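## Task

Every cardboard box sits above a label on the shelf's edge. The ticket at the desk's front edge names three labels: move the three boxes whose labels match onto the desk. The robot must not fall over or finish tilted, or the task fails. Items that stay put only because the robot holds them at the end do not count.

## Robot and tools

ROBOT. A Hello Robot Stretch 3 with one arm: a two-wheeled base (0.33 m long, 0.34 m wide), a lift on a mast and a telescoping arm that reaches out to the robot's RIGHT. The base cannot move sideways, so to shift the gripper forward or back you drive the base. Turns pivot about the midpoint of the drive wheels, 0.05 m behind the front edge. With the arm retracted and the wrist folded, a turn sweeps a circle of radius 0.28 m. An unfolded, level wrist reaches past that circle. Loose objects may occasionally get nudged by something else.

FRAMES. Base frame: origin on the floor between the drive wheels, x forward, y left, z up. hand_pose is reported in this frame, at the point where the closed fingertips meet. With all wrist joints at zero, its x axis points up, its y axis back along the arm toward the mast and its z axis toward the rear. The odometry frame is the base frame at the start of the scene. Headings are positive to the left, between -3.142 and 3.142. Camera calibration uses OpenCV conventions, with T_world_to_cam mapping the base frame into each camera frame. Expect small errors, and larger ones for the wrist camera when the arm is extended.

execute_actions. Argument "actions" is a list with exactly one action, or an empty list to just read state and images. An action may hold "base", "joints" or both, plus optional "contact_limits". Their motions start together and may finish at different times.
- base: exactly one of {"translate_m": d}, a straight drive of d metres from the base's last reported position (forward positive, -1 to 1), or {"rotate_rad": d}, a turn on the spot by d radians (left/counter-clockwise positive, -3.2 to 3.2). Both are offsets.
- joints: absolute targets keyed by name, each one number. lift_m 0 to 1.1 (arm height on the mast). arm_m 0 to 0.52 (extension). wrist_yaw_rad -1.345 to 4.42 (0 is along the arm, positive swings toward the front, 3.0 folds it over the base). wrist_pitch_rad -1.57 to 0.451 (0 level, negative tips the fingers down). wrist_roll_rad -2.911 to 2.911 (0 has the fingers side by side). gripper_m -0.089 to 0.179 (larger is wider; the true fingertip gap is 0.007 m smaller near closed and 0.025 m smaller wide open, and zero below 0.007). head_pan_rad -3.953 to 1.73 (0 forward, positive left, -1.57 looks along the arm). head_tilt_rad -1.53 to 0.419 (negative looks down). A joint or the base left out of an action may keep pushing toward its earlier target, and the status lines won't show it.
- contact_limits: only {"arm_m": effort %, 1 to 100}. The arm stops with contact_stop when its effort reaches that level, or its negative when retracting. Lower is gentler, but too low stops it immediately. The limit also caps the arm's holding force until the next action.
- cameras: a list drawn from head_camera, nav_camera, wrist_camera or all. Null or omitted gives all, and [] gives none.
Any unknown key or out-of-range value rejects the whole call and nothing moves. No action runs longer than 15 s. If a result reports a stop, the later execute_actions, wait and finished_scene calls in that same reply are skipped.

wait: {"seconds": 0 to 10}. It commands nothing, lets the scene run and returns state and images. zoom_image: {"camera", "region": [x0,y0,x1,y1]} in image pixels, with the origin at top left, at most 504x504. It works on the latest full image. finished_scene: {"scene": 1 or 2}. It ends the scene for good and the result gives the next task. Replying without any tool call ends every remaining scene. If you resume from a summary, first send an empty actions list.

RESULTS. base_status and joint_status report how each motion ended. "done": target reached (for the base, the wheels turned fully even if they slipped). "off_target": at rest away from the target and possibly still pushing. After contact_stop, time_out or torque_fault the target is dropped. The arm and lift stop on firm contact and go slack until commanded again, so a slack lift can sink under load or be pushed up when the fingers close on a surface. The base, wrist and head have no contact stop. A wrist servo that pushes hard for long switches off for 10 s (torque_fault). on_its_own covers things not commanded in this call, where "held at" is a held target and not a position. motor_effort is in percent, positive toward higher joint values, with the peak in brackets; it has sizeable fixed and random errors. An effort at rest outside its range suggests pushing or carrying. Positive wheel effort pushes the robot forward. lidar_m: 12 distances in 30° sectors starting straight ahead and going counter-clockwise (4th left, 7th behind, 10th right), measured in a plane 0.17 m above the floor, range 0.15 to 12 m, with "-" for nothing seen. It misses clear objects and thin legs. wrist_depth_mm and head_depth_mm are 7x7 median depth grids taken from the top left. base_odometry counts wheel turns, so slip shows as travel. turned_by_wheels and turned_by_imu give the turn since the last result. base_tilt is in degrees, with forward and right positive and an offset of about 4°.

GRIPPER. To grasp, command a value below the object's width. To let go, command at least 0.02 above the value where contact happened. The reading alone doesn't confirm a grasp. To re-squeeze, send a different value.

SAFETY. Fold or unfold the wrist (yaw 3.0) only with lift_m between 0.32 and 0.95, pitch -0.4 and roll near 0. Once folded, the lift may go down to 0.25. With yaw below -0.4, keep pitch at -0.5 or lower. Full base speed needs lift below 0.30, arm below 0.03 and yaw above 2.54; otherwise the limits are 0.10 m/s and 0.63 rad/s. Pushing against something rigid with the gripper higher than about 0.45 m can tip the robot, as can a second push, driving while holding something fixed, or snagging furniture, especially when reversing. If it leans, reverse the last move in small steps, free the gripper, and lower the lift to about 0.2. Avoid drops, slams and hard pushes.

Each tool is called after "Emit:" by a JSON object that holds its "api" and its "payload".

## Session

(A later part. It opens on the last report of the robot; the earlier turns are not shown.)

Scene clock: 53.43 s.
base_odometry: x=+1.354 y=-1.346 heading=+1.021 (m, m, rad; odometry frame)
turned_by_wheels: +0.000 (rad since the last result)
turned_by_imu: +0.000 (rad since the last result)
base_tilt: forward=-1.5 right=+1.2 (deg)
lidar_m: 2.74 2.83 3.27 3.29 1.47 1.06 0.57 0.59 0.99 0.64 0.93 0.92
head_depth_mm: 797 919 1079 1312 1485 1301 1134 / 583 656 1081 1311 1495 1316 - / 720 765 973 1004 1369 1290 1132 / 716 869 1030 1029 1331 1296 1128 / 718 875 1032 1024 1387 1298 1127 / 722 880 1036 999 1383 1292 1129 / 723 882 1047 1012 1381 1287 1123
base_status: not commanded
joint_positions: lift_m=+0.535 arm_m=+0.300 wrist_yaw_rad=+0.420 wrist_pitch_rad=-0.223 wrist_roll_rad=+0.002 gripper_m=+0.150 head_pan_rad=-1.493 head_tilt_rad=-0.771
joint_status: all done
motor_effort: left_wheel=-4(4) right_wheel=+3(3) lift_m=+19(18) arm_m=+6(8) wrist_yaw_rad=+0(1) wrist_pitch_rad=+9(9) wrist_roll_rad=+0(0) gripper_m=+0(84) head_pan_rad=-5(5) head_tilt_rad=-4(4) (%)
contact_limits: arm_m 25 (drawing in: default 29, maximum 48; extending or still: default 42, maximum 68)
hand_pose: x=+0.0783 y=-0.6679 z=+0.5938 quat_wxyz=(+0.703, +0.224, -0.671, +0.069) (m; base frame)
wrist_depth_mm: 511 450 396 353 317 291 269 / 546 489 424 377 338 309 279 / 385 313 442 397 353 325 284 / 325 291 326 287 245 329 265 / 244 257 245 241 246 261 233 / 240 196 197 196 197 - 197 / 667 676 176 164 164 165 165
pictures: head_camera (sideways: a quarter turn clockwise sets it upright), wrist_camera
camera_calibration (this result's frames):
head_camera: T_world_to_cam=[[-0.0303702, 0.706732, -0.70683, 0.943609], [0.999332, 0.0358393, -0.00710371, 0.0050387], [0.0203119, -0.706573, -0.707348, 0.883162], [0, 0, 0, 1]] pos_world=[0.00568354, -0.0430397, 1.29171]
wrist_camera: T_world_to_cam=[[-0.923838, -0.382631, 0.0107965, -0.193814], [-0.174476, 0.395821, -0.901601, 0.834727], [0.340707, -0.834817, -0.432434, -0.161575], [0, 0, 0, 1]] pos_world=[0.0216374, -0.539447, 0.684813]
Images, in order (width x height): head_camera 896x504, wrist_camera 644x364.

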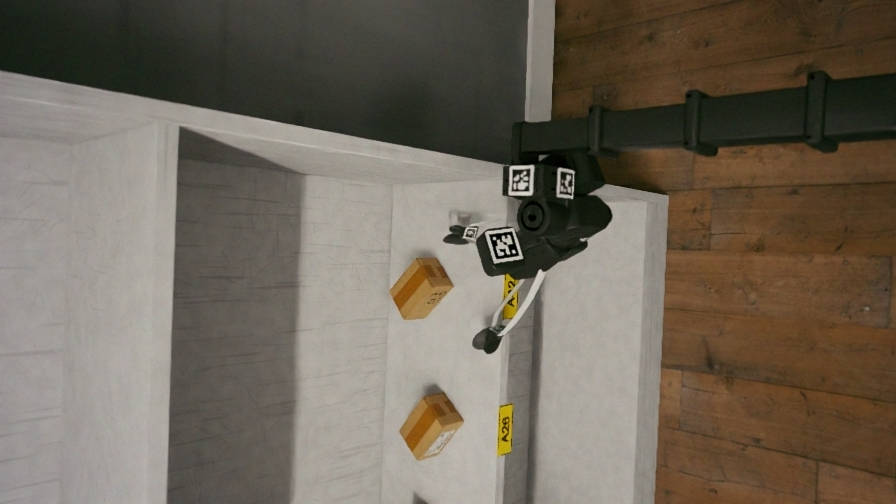

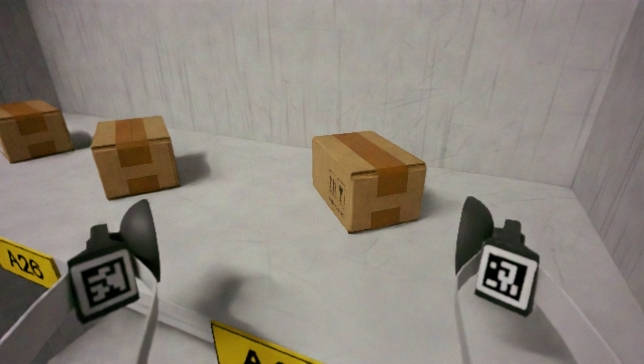

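Emit:
{"api": "execute_actions", "payload": {"actions": [{"joints": {"lift_m": 0.517, "gripper_m": 0.17, "arm_m": 0.415}, "contact_limits": {"arm_m": 20}}], "cameras": ["wrist_camera", "head_camera"]}}

Scene clock: 55.77 s.
base_odometry: x=+1.354 y=-1.346 heading=+1.021 (m, m, rad; odometry frame)
turned_by_wheels: +0.000 (rad since the last result)
turned_by_imu: +0.000 (rad since the last result)
base_tilt: forward=-1.4 right=+1.3 (deg)
lidar_m: 2.74 2.84 3.27 3.28 1.47 1.06 0.57 0.59 0.99 0.64 0.93 0.92
head_depth_mm: 798 921 1078 1308 1491 1303 1139 / 583 654 1081 1311 1496 1295 - / 719 763 974 1031 1374 1281 1132 / 715 872 1026 1031 1387 1296 1135 / 719 876 1036 1008 1383 1287 1124 / 720 879 1039 997 1379 1289 1128 / 725 885 1042 1009 1381 1284 1126
base_status: not commanded
joint_positions: lift_m=+0.517 arm_m=+0.415 wrist_yaw_rad=+0.420 wrist_pitch_rad=-0.223 wrist_roll_rad=+0.002 gripper_m=+0.170 head_pan_rad=-1.493 head_tilt_rad=-0.771
joint_status: all done
motor_effort: left_wheel=-4(4) right_wheel=+3(3) lift_m=+19(19) arm_m=+7(7) wrist_yaw_rad=+1(0) wrist_pitch_rad=+8(9) wrist_roll_rad=+0(0) gripper_m=+0(74) head_pan_rad=-5(4) head_tilt_rad=-4(4) (%)
contact_limits: arm_m 20 (drawing in: default 29, maximum 48; extending or still: default 42, maximum 68)
hand_pose: x=+0.0783 y=-0.7830 z=+0.5758 quat_wxyz=(+0.703, +0.224, -0.671, +0.069) (m; base frame)
wrist_depth_mm: 351 305 268 241 216 197 182 / 383 333 289 256 229 209 190 / 391 356 312 272 244 220 200 / 259 285 250 167 254 233 210 / 213 214 194 132 204 225 212 / - 171 164 136 164 165 172 / 138 142 143 141 143 143 143
pictures: head_camera (sideways: a quarter turn clockwise sets it upright), wrist_camera
camera_calibration (this result's frames):
head_camera: T_world_to_cam=[[-0.0303704, 0.706732, -0.70683, 0.943608], [0.999332, 0.0358397, -0.00710372, 0.00503871], [0.0203121, -0.706573, -0.707348, 0.883162], [0, 0, 0, 1]] pos_world=[0.00568355, -0.0430397, 1.29171]
wrist_camera: T_world_to_cam=[[-0.923857, -0.382585, 0.0107885, -0.237591], [-0.174351, 0.39559, -0.901726, 0.863961], [0.340719, -0.834947, -0.432173, -0.265614], [0, 0, 0, 1]] pos_world=[0.0216316, -0.654447, 0.666828]
Images, in order (width x height): head_camera 896x504, wrist_camera 644x364.

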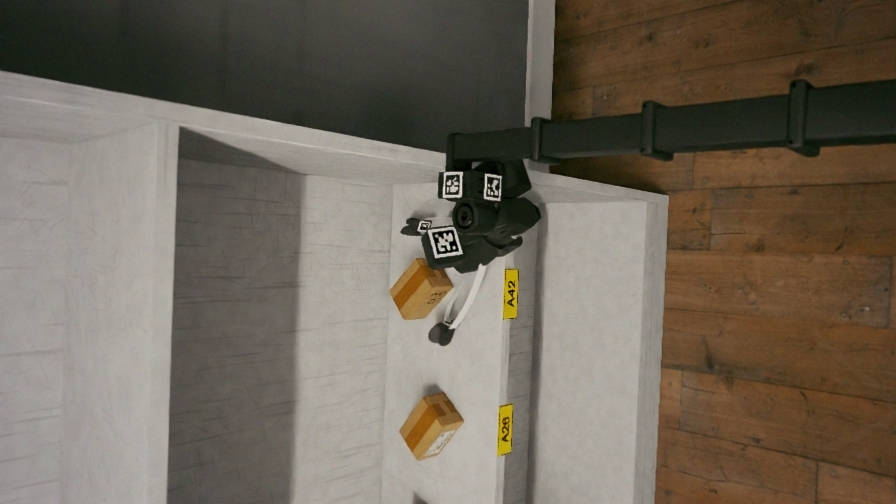

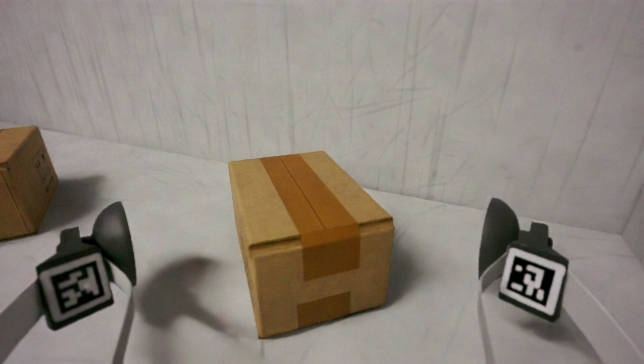

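Emit:
{"api": "execute_actions", "payload": {"actions": []}}

Scene clock: 56.10 s.
base_odometry: x=+1.354 y=-1.346 heading=+1.021 (m, m, rad; odometry frame)
turned_by_wheels: +0.000 (rad since the last result)
turned_by_imu: +0.000 (rad since the last result)
base_tilt: forward=-1.4 right=+1.3 (deg)
lidar_m: 2.74 2.83 3.26 3.30 1.47 1.06 0.57 0.59 1.00 0.64 0.93 0.92
head_depth_mm: 799 917 1084 1304 1489 1302 1138 / 582 654 1081 1317 1504 1304 - / 719 763 975 1033 1379 1282 1133 / 717 873 1026 1032 1389 1292 1133 / 721 878 1027 1007 1387 1291 1130 / 722 882 1034 995 1382 1291 1126 / 724 885 1044 1009 1376 1286 1127
base_status: not commanded
joint_positions: lift_m=+0.517 arm_m=+0.415 wrist_yaw_rad=+0.420 wrist_pitch_rad=-0.223 wrist_roll_rad=+0.002 gripper_m=+0.170 head_pan_rad=-1.493 head_tilt_rad=-0.771
joint_status: all done
motor_effort: left_wheel=-4(4) right_wheel=+3(3) lift_m=+19(19) arm_m=+6(7) wrist_yaw_rad=+0(0) wrist_pitch_rad=+8(9) wrist_roll_rad=+0(0) gripper_m=+0(74) head_pan_rad=-6(4) head_tilt_rad=-4(4) (%)
contact_limits: arm_m 20 (drawing in: default 29, maximum 48; extending or still: default 42, maximum 68)
hand_pose: x=+0.0783 y=-0.7830 z=+0.5758 quat_wxyz=(+0.703, +0.224, -0.671, +0.069) (m; base frame)
wrist_depth_mm: 348 306 270 241 217 197 182 / 386 330 287 256 230 208 191 / 395 353 312 272 244 220 200 / 259 283 250 167 255 232 212 / 212 212 194 132 204 225 212 / - 171 164 136 164 165 171 / 138 142 142 141 143 143 143
pictures: head_camera (sideways: a quarter turn clockwise sets it upright), nav_camera (sideways: a quarter turn counterclockwise sets it upright), wrist_camera
camera_calibration (this result's frames):
head_camera: T_world_to_cam=[[-0.0303704, 0.706731, -0.70683, 0.943609], [0.999332, 0.0358397, -0.0071037, 0.00503869], [0.0203122, -0.706574, -0.707348, 0.883162], [0, 0, 0, 1]] pos_world=[0.00568355, -0.0430397, 1.29171]
nav_camera: T_world_to_cam=[[0.107865, -0.655134, 0.747773, -0.934982], [-0.989494, -0.143577, 0.0169428, 0.0369981], [0.0962634, -0.741744, -0.663739, 0.824037], [0, 0, 0, 1]] pos_world=[0.0581368, 0.00399715, 1.24547]
wrist_camera: T_world_to_cam=[[-0.923857, -0.382585, 0.0107885, -0.237591], [-0.174351, 0.39559, -0.901726, 0.863961], [0.340719, -0.834947, -0.432173, -0.265614], [0, 0, 0, 1]] pos_world=[0.0216316, -0.654447, 0.666828]
Images, in order (width x height): head_camera 896x504, nav_camera 672x504, wrist_camera 644x364.

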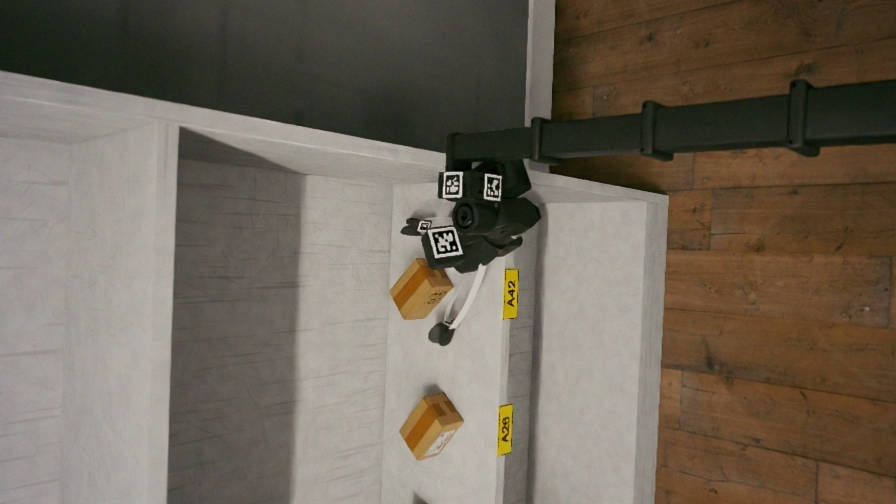

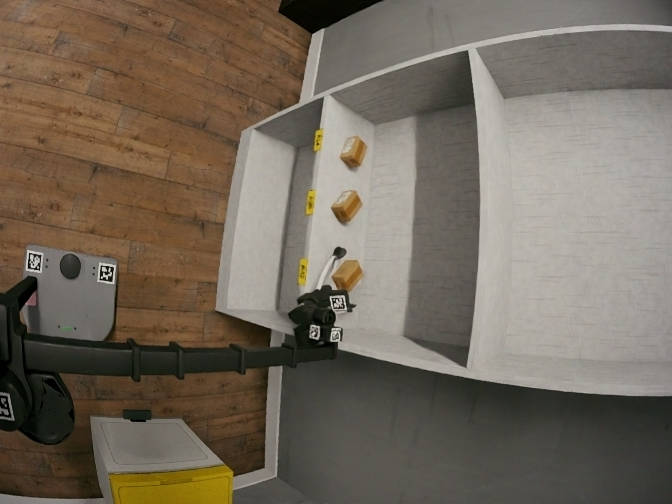

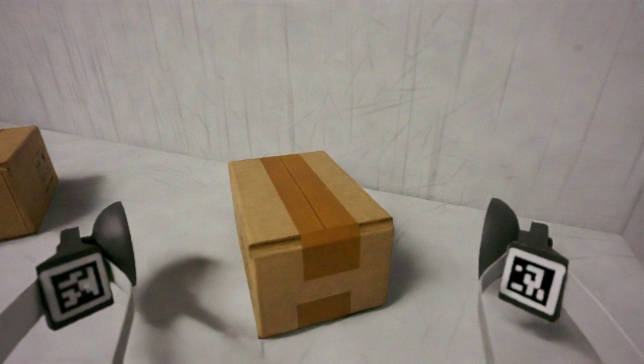

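Emit:
{"api": "execute_actions", "payload": {"actions": [{"joints":{"gripper_m":0.012}}], "cameras": ["wrist_camera","head_camera"]}}

Scene clock: 58.23 s.
base_odometry: x=+1.354 y=-1.346 heading=+1.021 (m, m, rad; odometry frame)
turned_by_wheels: +0.000 (rad since the last result)
turned_by_imu: +0.000 (rad since the last result)
base_tilt: forward=-1.5 right=+1.2 (deg)
lidar_m: 2.74 2.84 3.28 3.29 1.47 1.06 0.57 0.59 1.00 0.64 0.93 0.92
head_depth_mm: 800 919 1076 1310 1489 1303 1139 / 584 656 1083 1310 1493 1300 - / 719 766 970 1032 1383 1284 1132 / 715 872 1030 1049 1388 1291 1131 / 719 876 1034 1014 1391 1300 1134 / 722 879 1038 998 1377 1287 1132 / 725 882 1042 1007 1384 1286 1127
base_status: not commanded
joint_positions: lift_m=+0.517 arm_m=+0.415 wrist_yaw_rad=+0.420 wrist_pitch_rad=-0.223 wrist_roll_rad=+0.002 gripper_m=+0.013 head_pan_rad=-1.493 head_tilt_rad=-0.771
joint_status: all done
motor_effort: left_wheel=-5(4) right_wheel=+3(3) lift_m=+19(19) arm_m=+6(7) wrist_yaw_rad=+0(1) wrist_pitch_rad=+8(9) wrist_roll_rad=+0(0) gripper_m=-21(93) head_pan_rad=-4(5) head_tilt_rad=-4(4) (%)
hand_pose: x=+0.0782 y=-0.7830 z=+0.5758 quat_wxyz=(+0.703, +0.223, -0.671, +0.069) (m; base frame)
wrist_depth_mm: 349 305 269 240 218 197 181 / 381 331 288 255 230 208 191 / 394 354 312 273 244 220 200 / 259 282 250 166 253 232 212 / 211 213 126 130 198 213 210 / 170 171 129 134 158 171 171 / 142 142 139 140 142 143 143
pictures: head_camera (sideways: a quarter turn clockwise sets it upright), wrist_camera
camera_calibration (this result's frames):
head_camera: T_world_to_cam=[[-0.0303705, 0.706732, -0.70683, 0.943608], [0.999332, 0.0358398, -0.00710372, 0.00503871], [0.0203122, -0.706573, -0.707348, 0.883162], [0, 0, 0, 1]] pos_world=[0.00568356, -0.0430397, 1.29171]
wrist_camera: T_world_to_cam=[[-0.924092, -0.382017, 0.0107903, -0.237283], [-0.174109, 0.395697, -0.901726, 0.864029], [0.340205, -0.835157, -0.432173, -0.26575], [0, 0, 0, 1]] pos_world=[0.0215734, -0.654483, 0.666828]
Images, in order (width x height): head_camera 896x504, wrist_camera 644x364.

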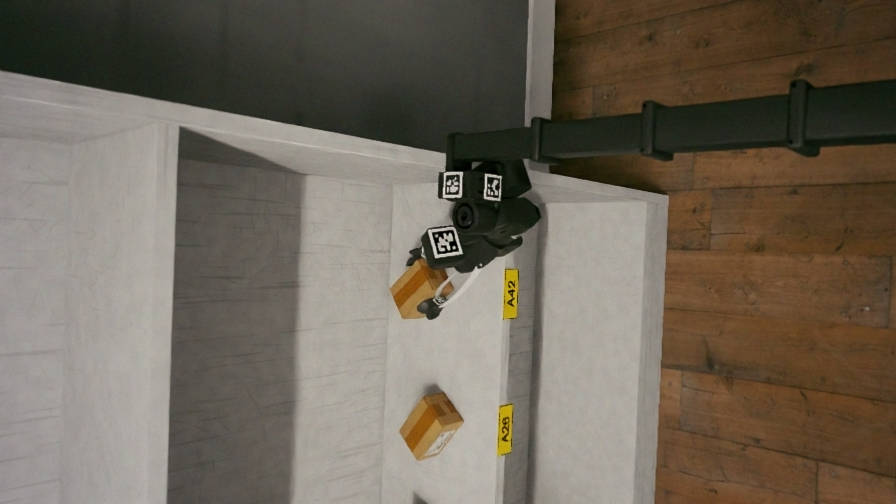

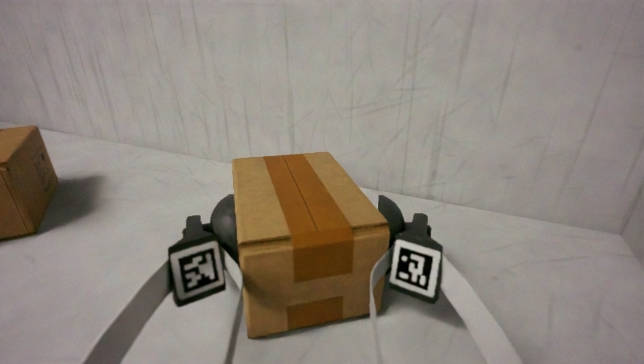

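Emit:
{"api": "execute_actions", "payload": {"actions": [{"joints":{"lift_m":0.57,"arm_m":0.0}}], "cameras": ["wrist_camera","head_camera"]}}

Scene clock: 62.57 s.
base_odometry: x=+1.354 y=-1.346 heading=+1.021 (m, m, rad; odometry frame)
turned_by_wheels: +0.000 (rad since the last result)
turned_by_imu: +0.001 (rad since the last result)
base_tilt: forward=-1.5 right=+1.2 (deg)
lidar_m: 2.74 2.83 3.27 3.28 1.47 1.06 0.57 0.59 0.99 0.64 0.93 0.92
head_depth_mm: 796 919 1077 1306 1491 1303 1138 / 583 654 1082 1316 1492 1298 1176 / 722 765 973 1003 1415 1295 1177 / 718 873 1028 1031 1391 1293 1091 / 719 879 1037 1029 1387 1239 1131 / 721 882 1042 996 1381 1284 1122 / 724 884 1045 1012 1384 1285 1126
base_status: not commanded
joint_positions: lift_m=+0.570 arm_m=+0.001 wrist_yaw_rad=+0.420 wrist_pitch_rad=-0.226 wrist_roll_rad=+0.002 gripper_m=+0.013 head_pan_rad=-1.493 head_tilt_rad=-0.771
joint_status: all done
motor_effort: left_wheel=-4(4) right_wheel=+3(3) lift_m=+26(27) arm_m=-4(5) wrist_yaw_rad=+0(1) wrist_pitch_rad=+9(9) wrist_roll_rad=+0(0) gripper_m=-20(21) head_pan_rad=-5(4) head_tilt_rad=-4(4) (%)
hand_pose: x=+0.0782 y=-0.3690 z=+0.6277 quat_wxyz=(+0.703, +0.225, -0.671, +0.068) (m; base frame)
wrist_depth_mm: - 693 737 655 586 533 339 / - 717 768 696 624 562 362 / - 666 605 557 610 554 390 / - 780 900 166 440 408 594 / - 855 126 130 704 608 651 / - 989 129 134 809 529 699 / 840 830 764 710 734 739 741
pictures: head_camera (sideways: a quarter turn clockwise sets it upright), wrist_camera
camera_calibration (this result's frames):
head_camera: T_world_to_cam=[[-0.0303704, 0.706732, -0.70683, 0.943608], [0.999332, 0.0358397, -0.00710372, 0.00503871], [0.0203121, -0.706573, -0.707348, 0.883162], [0, 0, 0, 1]] pos_world=[0.00568355, -0.0430397, 1.29171]
wrist_camera: T_world_to_cam=[[-0.923907, -0.382463, 0.0108709, -0.0799021], [-0.175372, 0.398049, -0.900445, 0.747095], [0.34006, -0.833834, -0.434833, 0.104595], [0, 0, 0, 1]] pos_world=[0.021629, -0.240725, 0.719069]
Images, in order (width x height): head_camera 896x504, wrist_camera 644x364.

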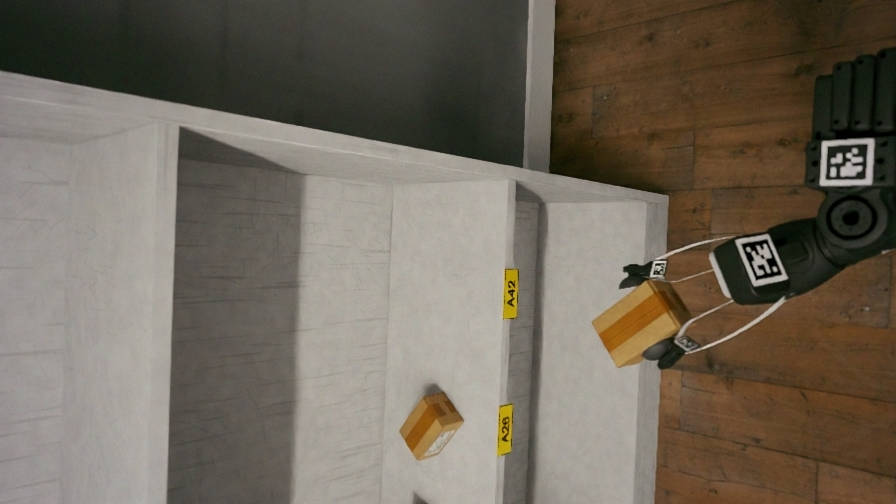

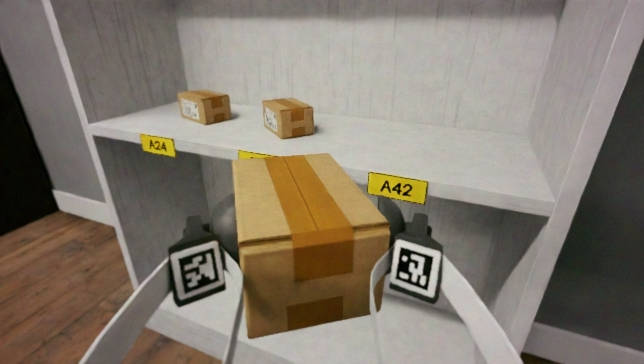

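Emit:
{"api": "execute_actions", "payload": {"actions": [{"base":{"rotate_rad":1.5},"joints":{"lift_m":0.29,"wrist_yaw_rad":2.65,"wrist_pitch_rad":-0.4,"head_pan_rad":0.0,"head_tilt_rad":-0.35}}]}}

Scene clock: 66.07 s.
base_odometry: x=+1.354 y=-1.346 heading=+2.521 (m, m, rad; odometry frame)
turned_by_wheels: +1.500 (rad since the last result)
turned_by_imu: +1.515 (rad since the last result)
base_tilt: forward=-1.5 right=+1.3 (deg)
lidar_m: 3.26 1.59 1.08 0.57 0.58 1.02 0.64 0.91 0.92 2.39 2.79 3.57
head_depth_mm: 3475 3800 - 3508 2303 1726 1382 / 3437 3706 3965 3499 2336 1737 1390 / 3401 3672 3939 3508 2335 1740 1384 / 3373 3637 3896 3481 2303 1743 1388 / 3301 3576 3716 3527 2312 1737 1383 / 3267 3534 3802 3446 2339 1736 1382 / 3210 3480 3718 3485 2304 1744 1389
base_status: done
joint_positions: lift_m=+0.290 arm_m=+0.001 wrist_yaw_rad=+2.649 wrist_pitch_rad=-0.423 wrist_roll_rad=+0.002 gripper_m=+0.013 head_pan_rad=-0.007 head_tilt_rad=-0.359
joint_status: all done
motor_effort: left_wheel=-4(10) right_wheel=+3(9) lift_m=+19(23) arm_m=-3(4) wrist_yaw_rad=+0(4) wrist_pitch_rad=+9(10) wrist_roll_rad=+0(0) gripper_m=-20(20) head_pan_rad=+5(54) head_tilt_rad=+4(26) (%)
hand_pose: x=+0.0847 y=+0.0513 z=+0.3018 quat_wxyz=(+0.313, +0.707, -0.025, +0.634) (m; base frame)
wrist_depth_mm: 785 883 - - - - - / 608 958 - - - - - / 526 885 896 906 907 910 919 / 569 709 654 167 709 716 718 / 585 582 126 130 560 590 592 / - 500 126 134 473 502 506 / - - 141 423 433 439 440
pictures: head_camera (sideways: a quarter turn clockwise sets it upright), nav_camera (sideways: a quarter turn counterclockwise sets it upright), wrist_camera
camera_calibration (this result's frames):
head_camera: T_world_to_cam=[[-0.364843, 0.0270743, -0.930675, 1.23752], [0.0480968, 0.998791, 0.0102009, -0.0116883], [0.929826, -0.0410407, -0.365704, 0.433123], [0, 0, 0, 1]] pos_world=[0.0493327, -0.004055, 1.31024]
nav_camera: T_world_to_cam=[[0.307392, 0.0545917, 0.950016, -1.19996], [0.0471102, -0.998002, 0.0421059, -0.00210074], [0.950416, 0.0318124, -0.30935, 0.357715], [0, 0, 0, 1]] pos_world=[0.0289784, 0.0520314, 1.25073]
wrist_camera: T_world_to_cam=[[0.868661, -0.495146, 0.0160807, -0.0571845], [-0.287314, -0.529963, -0.797866, 0.313629], [0.403582, 0.688455, -0.602621, 0.278326], [0, 0, 0, 1]] pos_world=[0.0274565, -0.0537181, 0.418879]
Images, in order (width x height): head_camera 896x504, nav_camera 672x504, wrist_camera 644x364.

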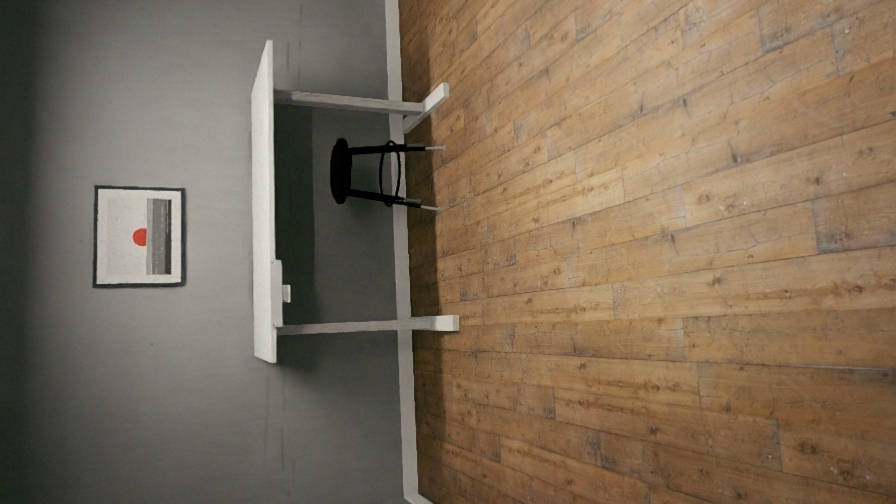

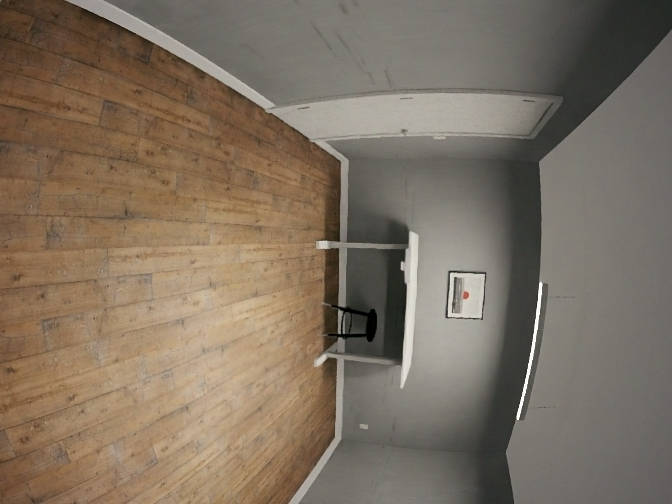

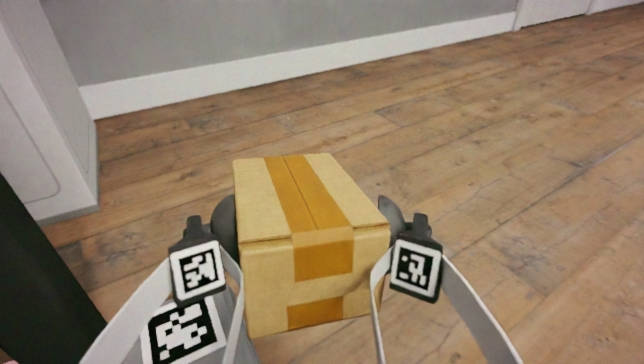

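Emit:
{"api": "execute_actions", "payload": {"actions": [{"base":{"translate_m":1.0}}], "cameras": []}}

Emit:
{"api": "execute_actions", "payload": {"actions": [{"base":{"translate_m":1.0},"joints":{"head_tilt_rad":-0.6}}], "cameras": ["head_camera","wrist_camera"]}}

Scene clock: 71.37 s.
base_odometry: x=+0.541 y=-0.765 heading=+2.521 (m, m, rad; odometry frame)
turned_by_wheels: +0.000 (rad since the last result)
turned_by_imu: -0.001 (rad since the last result)
base_tilt: forward=-1.5 right=+1.3 (deg)
lidar_m: 2.36 1.70 1.18 1.10 1.12 1.24 1.64 1.74 2.18 2.65 2.70 2.62
head_depth_mm: 2537 2737 2881 3066 2345 1747 1378 / 2510 2709 2955 3067 2320 1739 1389 / 2470 2669 2872 3087 2317 1732 1390 / 2437 2644 2855 3032 2325 1741 1392 / 2410 2597 2556 3008 2333 1740 1384 / 2390 2559 2750 2977 2321 1737 1392 / 2353 2526 2746 2907 2321 1745 1388
base_status: done
joint_positions: lift_m=+0.290 arm_m=+0.001 wrist_yaw_rad=+2.649 wrist_pitch_rad=-0.423 wrist_roll_rad=+0.002 gripper_m=+0.013 head_pan_rad=-0.007 head_tilt_rad=-0.358
joint_status: not commanded
motor_effort: left_wheel=-4(11) right_wheel=+2(11) lift_m=+19(19) arm_m=-4(4) wrist_yaw_rad=+1(1) wrist_pitch_rad=+9(9) wrist_roll_rad=+0(0) gripper_m=-20(20) head_pan_rad=+4(4) head_tilt_rad=+4(4) (%)
hand_pose: x=+0.0846 y=+0.0513 z=+0.3017 quat_wxyz=(+0.313, +0.707, -0.025, +0.634) (m; base frame)
wrist_depth_mm: 860 980 - - - - - / 912 - - - - - - / 891 884 903 899 912 917 928 / 703 707 650 167 707 722 726 / 594 587 126 130 560 595 591 / - 503 126 134 469 505 508 / - - 140 422 433 438 439
pictures: none
No camera images: the call's "cameras" was empty. Leave "cameras" out to get every camera's image.

Scene clock: 76.47 s.
base_odometry: x=-0.273 y=-0.183 heading=+2.521 (m, m, rad; odometry frame)
turned_by_wheels: +0.000 (rad since the last result)
turned_by_imu: -0.001 (rad since the last result)
base_tilt: forward=-1.5 right=+1.3 (deg)
lidar_m: 1.37 1.85 1.25 1.16 1.21 1.56 2.18 2.67 2.74 2.57 2.61 1.34
head_depth_mm: 1603 1372 1953 1800 1715 1431 1212 / 1584 1358 1964 2073 1747 1426 1206 / 1572 1355 1979 2173 1742 1429 1200 / 1545 1348 1960 2141 1747 1426 1209 / 1521 1344 1933 2131 1746 1422 1208 / 1507 1336 1480 2058 1738 1421 1205 / 1486 1465 1865 2068 1731 1421 1200
base_status: done
joint_positions: lift_m=+0.290 arm_m=+0.001 wrist_yaw_rad=+2.649 wrist_pitch_rad=-0.423 wrist_roll_rad=+0.002 gripper_m=+0.013 head_pan_rad=-0.007 head_tilt_rad=-0.593
joint_status: all done
motor_effort: left_wheel=-3(10) right_wheel=+2(11) lift_m=+19(19) arm_m=-4(4) wrist_yaw_rad=+2(1) wrist_pitch_rad=+8(9) wrist_roll_rad=+0(0) gripper_m=-20(20) head_pan_rad=+4(5) head_tilt_rad=-3(20) (%)
hand_pose: x=+0.0845 y=+0.0513 z=+0.3017 quat_wxyz=(+0.313, +0.707, -0.025, +0.634) (m; base frame)
wrist_depth_mm: 924 - - - - - - / 967 - - - - - - / 886 898 902 899 905 912 880 / 700 714 657 167 712 712 721 / 594 578 126 130 562 588 590 / - 504 126 135 480 499 499 / - - 140 421 434 438 438
pictures: head_camera (sideways: a quarter turn clockwise sets it upright), wrist_camera
camera_calibration (this result's frames):
head_camera: T_world_to_cam=[[-0.570878, 0.0284312, -0.820542, 1.09512], [0.0491953, 0.998789, 0.000380556, 0.00109165], [0.81956, -0.0401496, -0.571586, 0.701687], [0, 0, 0, 1]] pos_world=[0.0500545, -0.0040536, 1.29967]
wrist_camera: T_world_to_cam=[[0.86896, -0.494621, 0.0160877, -0.0571046], [-0.287103, -0.530335, -0.797695, 0.313506], [0.403088, 0.688546, -0.602847, 0.278426], [0, 0, 0, 1]] pos_world=[0.0273999, -0.0536913, 0.418849]
Images, in order (width x height): head_camera 896x504, wrist_camera 644x364.

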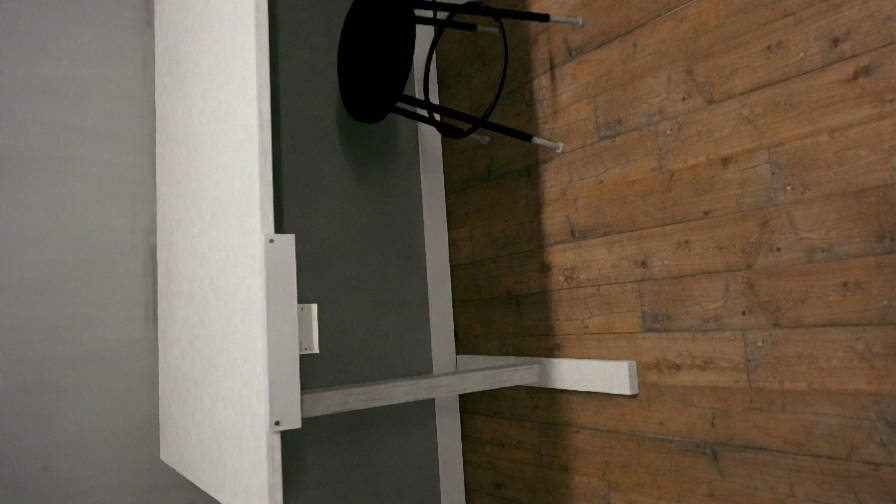

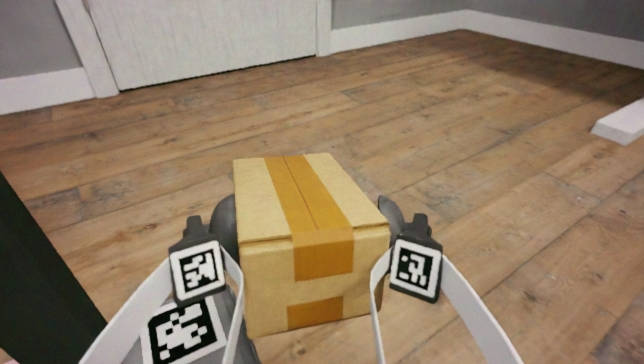

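Emit:
{"api": "execute_actions", "payload": {"actions": [{"base":{"translate_m":0.9},"joints":{"lift_m":0.96,"wrist_yaw_rad":1.57,"wrist_pitch_rad":-0.2,"head_tilt_rad":-1.0,"head_pan_rad":-0.4}}], "cameras": ["head_camera","wrist_camera"]}}

Scene clock: 86.77 s.
base_odometry: x=-1.005 y=+0.340 heading=+2.521 (m, m, rad; odometry frame)
turned_by_wheels: +0.000 (rad since the last result)
turned_by_imu: +0.000 (rad since the last result)
base_tilt: forward=-1.6 right=+1.3 (deg)
lidar_m: 0.92 0.52 1.21 1.24 1.28 1.66 3.05 3.75 2.65 2.48 0.73 0.53
head_depth_mm: 626 519 444 395 - 1204 1107 / 621 516 451 380 1293 1220 1101 / 618 513 320 327 1289 1217 1135 / 615 512 326 371 347 1186 1130 / 610 509 436 382 341 352 1108 / 608 507 435 381 339 315 1089 / 605 504 433 380 338 305 1065
base_status: done
joint_positions: lift_m=+0.960 arm_m=+0.001 wrist_yaw_rad=+1.572 wrist_pitch_rad=-0.234 wrist_roll_rad=+0.002 gripper_m=+0.013 head_pan_rad=-0.393 head_tilt_rad=-0.987
joint_status: all done
motor_effort: left_wheel=-4(10) right_wheel=+2(10) lift_m=+26(27) arm_m=-4(4) wrist_yaw_rad=-1(1) wrist_pitch_rad=+12(14) wrist_roll_rad=+0(0) gripper_m=-19(20) head_pan_rad=-5(38) head_tilt_rad=-5(27) (%)
hand_pose: x=+0.2223 y=-0.1457 z=+1.0156 quat_wxyz=(+0.555, +0.555, -0.438, +0.438) (m; base frame)
wrist_depth_mm: 740 744 765 772 810 820 840 / 768 789 805 823 854 861 904 / 541 543 542 544 548 542 552 / 369 368 326 167 370 371 372 / 278 280 126 130 260 281 281 / 225 224 129 134 209 225 226 / 189 189 182 182 188 189 190
pictures: head_camera (sideways: a quarter turn clockwise sets it upright), wrist_camera
camera_calibration (this result's frames):
head_camera: T_world_to_cam=[[-0.768769, 0.345325, -0.538279, 0.728503], [0.418952, 0.907869, -0.0159169, 0.0200495], [0.483191, -0.237749, -0.842616, 1.05622], [0, 0, 0, 1]] pos_world=[0.0412937, -0.0186558, 1.28245]
wrist_camera: T_world_to_cam=[[-0.0265903, -0.999585, 0.011112, -0.155191], [-0.442432, 0.00179987, -0.8968, 1.03076], [0.896408, -0.0287625, -0.442296, 0.411675], [0, 0, 0, 1]] pos_world=[0.0828838, -0.145141, 1.10819]
Images, in order (width x height): head_camera 896x504, wrist_camera 644x364.

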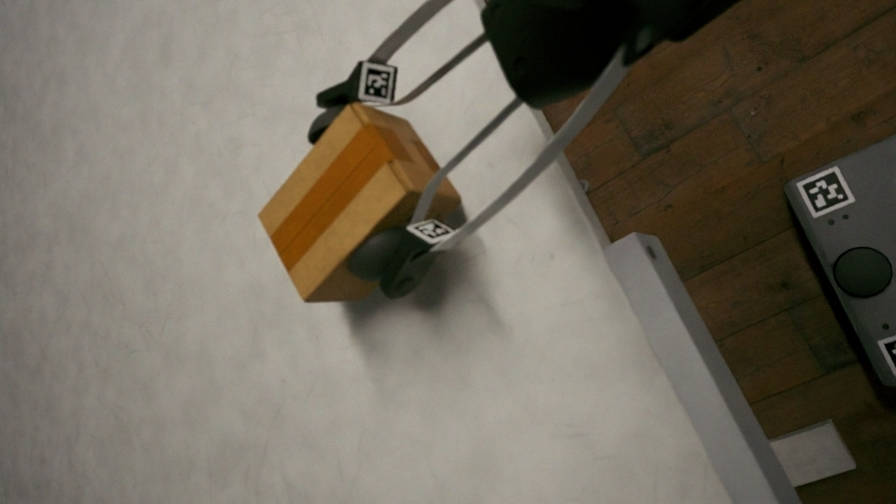

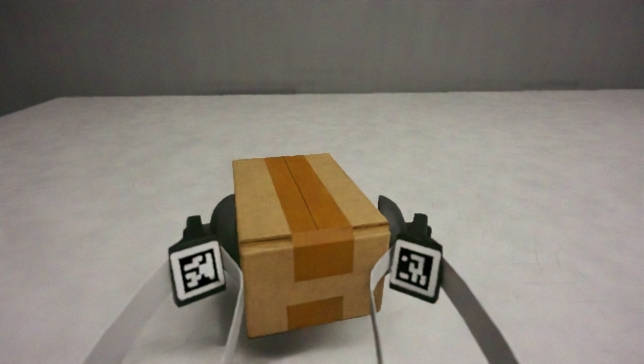

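Emit:
{"api": "execute_actions", "payload": {"actions": [{"base":{"translate_m":0.05},"joints":{"lift_m":0.93}}], "cameras": []}}

Scene clock: 89.30 s.
base_odometry: x=-1.045 y=+0.369 heading=+2.521 (m, m, rad; odometry frame)
turned_by_wheels: +0.000 (rad since the last result)
turned_by_imu: +0.000 (rad since the last result)
base_tilt: forward=-1.5 right=+1.2 (deg)
lidar_m: 0.87 0.48 1.14 1.25 1.28 1.67 3.10 3.81 2.65 2.48 0.50 0.77
head_depth_mm: 625 519 443 392 - 1183 1109 / 622 516 443 373 346 1207 1106 / 618 514 440 332 342 1165 1134 / 614 512 360 365 341 307 1128 / 610 509 437 382 340 306 301 / 608 507 435 381 339 305 289 / 605 505 434 380 338 304 284
base_status: done
joint_positions: lift_m=+0.930 arm_m=+0.001 wrist_yaw_rad=+1.572 wrist_pitch_rad=-0.234 wrist_roll_rad=+0.002 gripper_m=+0.013 head_pan_rad=-0.393 head_tilt_rad=-0.988
joint_status: all done
motor_effort: left_wheel=-3(7) right_wheel=+2(8) lift_m=+19(24) arm_m=-4(4) wrist_yaw_rad=+0(1) wrist_pitch_rad=+13(12) wrist_roll_rad=+0(0) gripper_m=-20(20) head_pan_rad=-4(6) head_tilt_rad=-5(5) (%)
hand_pose: x=+0.2223 y=-0.1457 z=+0.9861 quat_wxyz=(+0.555, +0.555, -0.438, +0.438) (m; base frame)
wrist_depth_mm: 691 696 731 741 756 783 808 / 720 737 744 772 797 808 844 / 442 440 447 446 448 451 451 / 302 301 268 167 305 306 304 / 228 228 126 130 214 229 230 / 184 184 129 134 171 184 185 / 153 154 149 149 154 154 155
pictures: none
No camera images: the call's "cameras" was empty. Leave "cameras" out to get every camera's image.

Emit:
{"api": "execute_actions", "payload": {"actions": [{"joints":{"lift_m":0.921,"gripper_m":0.125}}], "cameras": ["head_camera","wrist_camera"]}}

Scene clock: 90.97 s.
base_odometry: x=-1.045 y=+0.369 heading=+2.521 (m, m, rad; odometry frame)
turned_by_wheels: +0.000 (rad since the last result)
turned_by_imu: +0.000 (rad since the last result)
base_tilt: forward=-1.5 right=+1.2 (deg)
lidar_m: 0.88 0.47 1.13 1.25 1.28 1.67 3.10 3.82 2.64 2.48 0.50 0.77
head_depth_mm: 627 519 444 387 - - 1107 / 621 517 443 380 354 1197 1109 / 618 514 440 345 343 1162 1133 / 612 512 372 364 341 307 1128 / 610 510 437 382 340 306 301 / 608 508 434 381 339 305 289 / 605 505 433 380 338 305 285
base_status: not commanded
joint_positions: lift_m=+0.921 arm_m=+0.001 wrist_yaw_rad=+1.571 wrist_pitch_rad=-0.224 wrist_roll_rad=+0.002 gripper_m=+0.125 head_pan_rad=-0.393 head_tilt_rad=-0.988
joint_status: all done
motor_effort: left_wheel=-3(4) right_wheel=+2(1) lift_m=+19(19) arm_m=-4(4) wrist_yaw_rad=+0(1) wrist_pitch_rad=+9(12) wrist_roll_rad=+0(0) gripper_m=-1(83) head_pan_rad=-5(4) head_tilt_rad=-4(4) (%)
hand_pose: x=+0.2231 y=-0.1458 z=+0.9795 quat_wxyz=(+0.553, +0.553, -0.441, +0.441) (m; base frame)
wrist_depth_mm: 688 709 712 742 765 777 798 / 723 738 743 769 793 807 830 / 432 434 433 432 437 436 437 / 289 291 272 174 291 292 292 / 217 229 199 134 209 231 219 / 182 - 162 138 169 176 176 / - 146 141 144 147 147 147
pictures: head_camera (sideways: a quarter turn clockwise sets it upright), wrist_camera
camera_calibration (this result's frames):
head_camera: T_world_to_cam=[[-0.768856, 0.345361, -0.538133, 0.728312], [0.41895, 0.90787, -0.0159237, 0.0200584], [0.483055, -0.237694, -0.84271, 1.05635], [0, 0, 0, 1]] pos_world=[0.0412906, -0.0186546, 1.28244]
wrist_camera: T_world_to_cam=[[-0.0271653, -0.999572, 0.0108359, -0.15448], [-0.43344, 0.00201031, -0.90118, 1.00106], [0.900773, -0.0291776, -0.43331, 0.385136], [0, 0, 0, 1]] pos_world=[0.0827818, -0.145189, 1.07069]
Images, in order (width x height): head_camera 896x504, wrist_camera 644x364.

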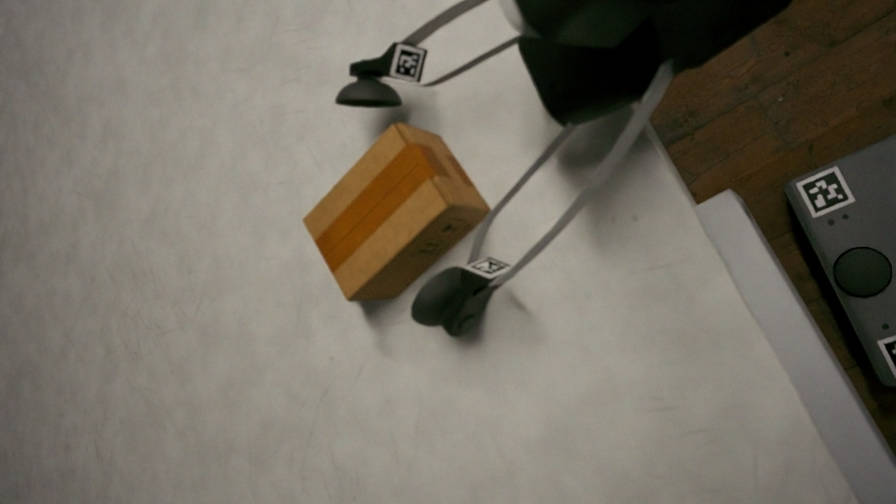

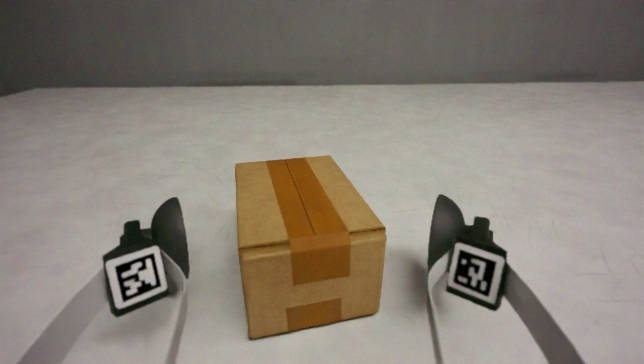

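Emit:
{"api": "execute_actions", "payload": {"actions": [{"base":{"translate_m":-0.22},"joints":{"lift_m":0.93}}], "cameras": ["head_camera"]}}

Scene clock: 94.53 s.
base_odometry: x=-0.867 y=+0.241 heading=+2.521 (m, m, rad; odometry frame)
turned_by_wheels: +0.000 (rad since the last result)
turned_by_imu: +0.001 (rad since the last result)
base_tilt: forward=-1.4 right=+1.2 (deg)
lidar_m: 1.09 0.67 1.35 1.23 1.26 1.64 2.89 3.60 2.67 2.50 0.82 0.67
head_depth_mm: 626 517 1035 1509 - 1182 1106 / 621 516 977 1496 1393 1219 1100 / 617 514 470 1492 1353 1214 1127 / 614 510 456 1543 1342 1207 1130 / 610 453 437 1455 1343 1205 1108 / 607 483 435 428 1335 1205 1091 / 605 504 434 401 1329 1178 1089
base_status: done
joint_positions: lift_m=+0.930 arm_m=+0.001 wrist_yaw_rad=+1.571 wrist_pitch_rad=-0.223 wrist_roll_rad=+0.002 gripper_m=+0.125 head_pan_rad=-0.393 head_tilt_rad=-0.988
joint_status: all done
motor_effort: left_wheel=-3(9) right_wheel=+2(2) lift_m=+25(25) arm_m=-4(4) wrist_yaw_rad=-1(1) wrist_pitch_rad=+9(9) wrist_roll_rad=+0(0) gripper_m=-1(0) head_pan_rad=-4(4) head_tilt_rad=-6(5) (%)
hand_pose: x=+0.2232 y=-0.1458 z=+0.9884 quat_wxyz=(+0.552, +0.553, -0.441, +0.441) (m; base frame)
wrist_depth_mm: 873 890 929 961 965 - - / 921 913 936 936 933 941 953 / 461 466 468 362 468 469 469 / 311 311 312 313 314 313 314 / 235 246 260 270 278 283 869 / 246 - - - - 746 874 / - 863 - - - 664 931
pictures: head_camera (sideways: a quarter turn clockwise sets it upright)
camera_calibration (this result's frames):
head_camera: T_world_to_cam=[[-0.768861, 0.345364, -0.538124, 0.728301], [0.41895, 0.90787, -0.0159241, 0.020059], [0.483047, -0.23769, -0.842715, 1.05635], [0, 0, 0, 1]] pos_world=[0.0412904, -0.0186545, 1.28244]
Images, in order (width x height): head_camera 896x504.

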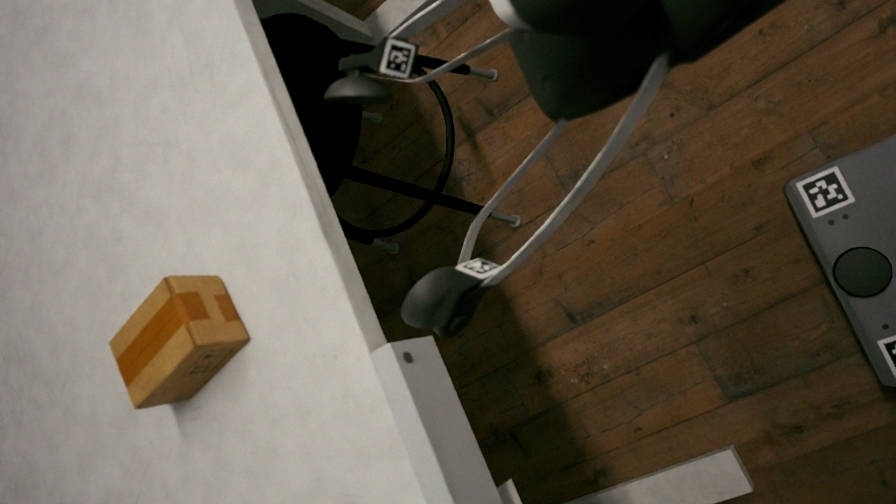

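Emit:
{"api": "execute_actions", "payload": {"actions": [{"base":{"translate_m":-1.0},"joints":{"lift_m":0.29,"wrist_yaw_rad":2.65,"wrist_pitch_rad":-0.4,"gripper_m":0.06}}], "cameras": []}}

Emit:
{"api": "execute_actions", "payload": {"actions": [{"base":{"translate_m":-1.0}}], "cameras": []}}

Scene clock: 103.60 s.
base_odometry: x=-0.053 y=-0.341 heading=+2.521 (m, m, rad; odometry frame)
turned_by_wheels: +0.000 (rad since the last result)
turned_by_imu: +0.003 (rad since the last result)
base_tilt: forward=-1.5 right=+1.2 (deg)
lidar_m: 1.64 1.82 1.23 1.17 1.19 1.53 2.16 2.41 2.76 2.59 2.64 1.62
head_depth_mm: 2469 2063 1759 1524 1361 1220 1107 / 2430 2038 1746 1520 1358 1217 1109 / 2281 1996 1738 1519 1352 1213 - / 2219 2016 1729 1516 1345 1208 1135 / 1871 1961 1727 1506 1343 1205 1114 / 1987 1952 1724 1508 1337 1201 1090 / 1933 1987 1707 1502 1328 1198 1088
base_status: done
joint_positions: lift_m=+0.290 arm_m=+0.001 wrist_yaw_rad=+2.649 wrist_pitch_rad=-0.413 wrist_roll_rad=+0.002 gripper_m=+0.060 head_pan_rad=-0.393 head_tilt_rad=-0.988
joint_status: all done
motor_effort: left_wheel=-3(15) right_wheel=+2(6) lift_m=+19(24) arm_m=-4(4) wrist_yaw_rad=+1(2) wrist_pitch_rad=+5(8) wrist_roll_rad=+0(0) gripper_m=+0(82) head_pan_rad=-5(6) head_tilt_rad=-4(5) (%)
hand_pose: x=+0.0851 y=+0.0524 z=+0.3039 quat_wxyz=(+0.310, +0.707, -0.028, +0.635) (m; base frame)
wrist_depth_mm: 917 - - - - - - / 953 - - - - - - / 917 918 919 924 913 927 928 / 710 718 725 723 726 730 731 / 590 584 612 590 606 597 599 / - 504 504 500 493 512 509 / - - 446 439 439 440 446
pictures: none
No camera images: the call's "cameras" was empty. Leave "cameras" out to get every camera's image.

Scene clock: 108.60 s.
base_odometry: x=+0.760 y=-0.922 heading=+2.520 (m, m, rad; odometry frame)
turned_by_wheels: +0.000 (rad since the last result)
turned_by_imu: +0.003 (rad since the last result)
base_tilt: forward=-1.5 right=+1.2 (deg)
lidar_m: 2.57 1.64 1.15 1.08 1.10 1.01 1.37 1.49 2.01 2.68 2.73 2.57
head_depth_mm: 2476 2048 1747 1527 1359 1221 1106 / 2458 2033 1739 1517 1351 1216 1101 / 2463 2042 1743 1520 1343 1216 - / 2427 2021 1728 1517 1341 1206 1136 / 2440 2006 1729 1505 1338 1206 1113 / 2390 2015 1714 1506 1336 1202 1096 / 2393 1993 1704 1503 1330 1198 1091
base_status: done
joint_positions: lift_m=+0.290 arm_m=+0.001 wrist_yaw_rad=+2.649 wrist_pitch_rad=-0.413 wrist_roll_rad=+0.002 gripper_m=+0.060 head_pan_rad=-0.393 head_tilt_rad=-0.988
joint_status: not commanded
motor_effort: left_wheel=-4(15) right_wheel=+2(7) lift_m=+19(19) arm_m=-4(4) wrist_yaw_rad=+1(1) wrist_pitch_rad=+5(5) wrist_roll_rad=+0(0) gripper_m=+0(0) head_pan_rad=-5(6) head_tilt_rad=-4(5) (%)
hand_pose: x=+0.0851 y=+0.0524 z=+0.3039 quat_wxyz=(+0.310, +0.707, -0.028, +0.635) (m; base frame)
wrist_depth_mm: 853 958 - - - - - / 890 - - - - - - / 889 898 909 919 922 940 933 / 715 713 720 709 719 726 733 / 591 589 613 588 604 597 596 / - 499 503 502 485 506 510 / - - 445 439 439 438 440
pictures: none
No camera images: the call's "cameras" was empty. Leave "cameras" out to get every camera's image.


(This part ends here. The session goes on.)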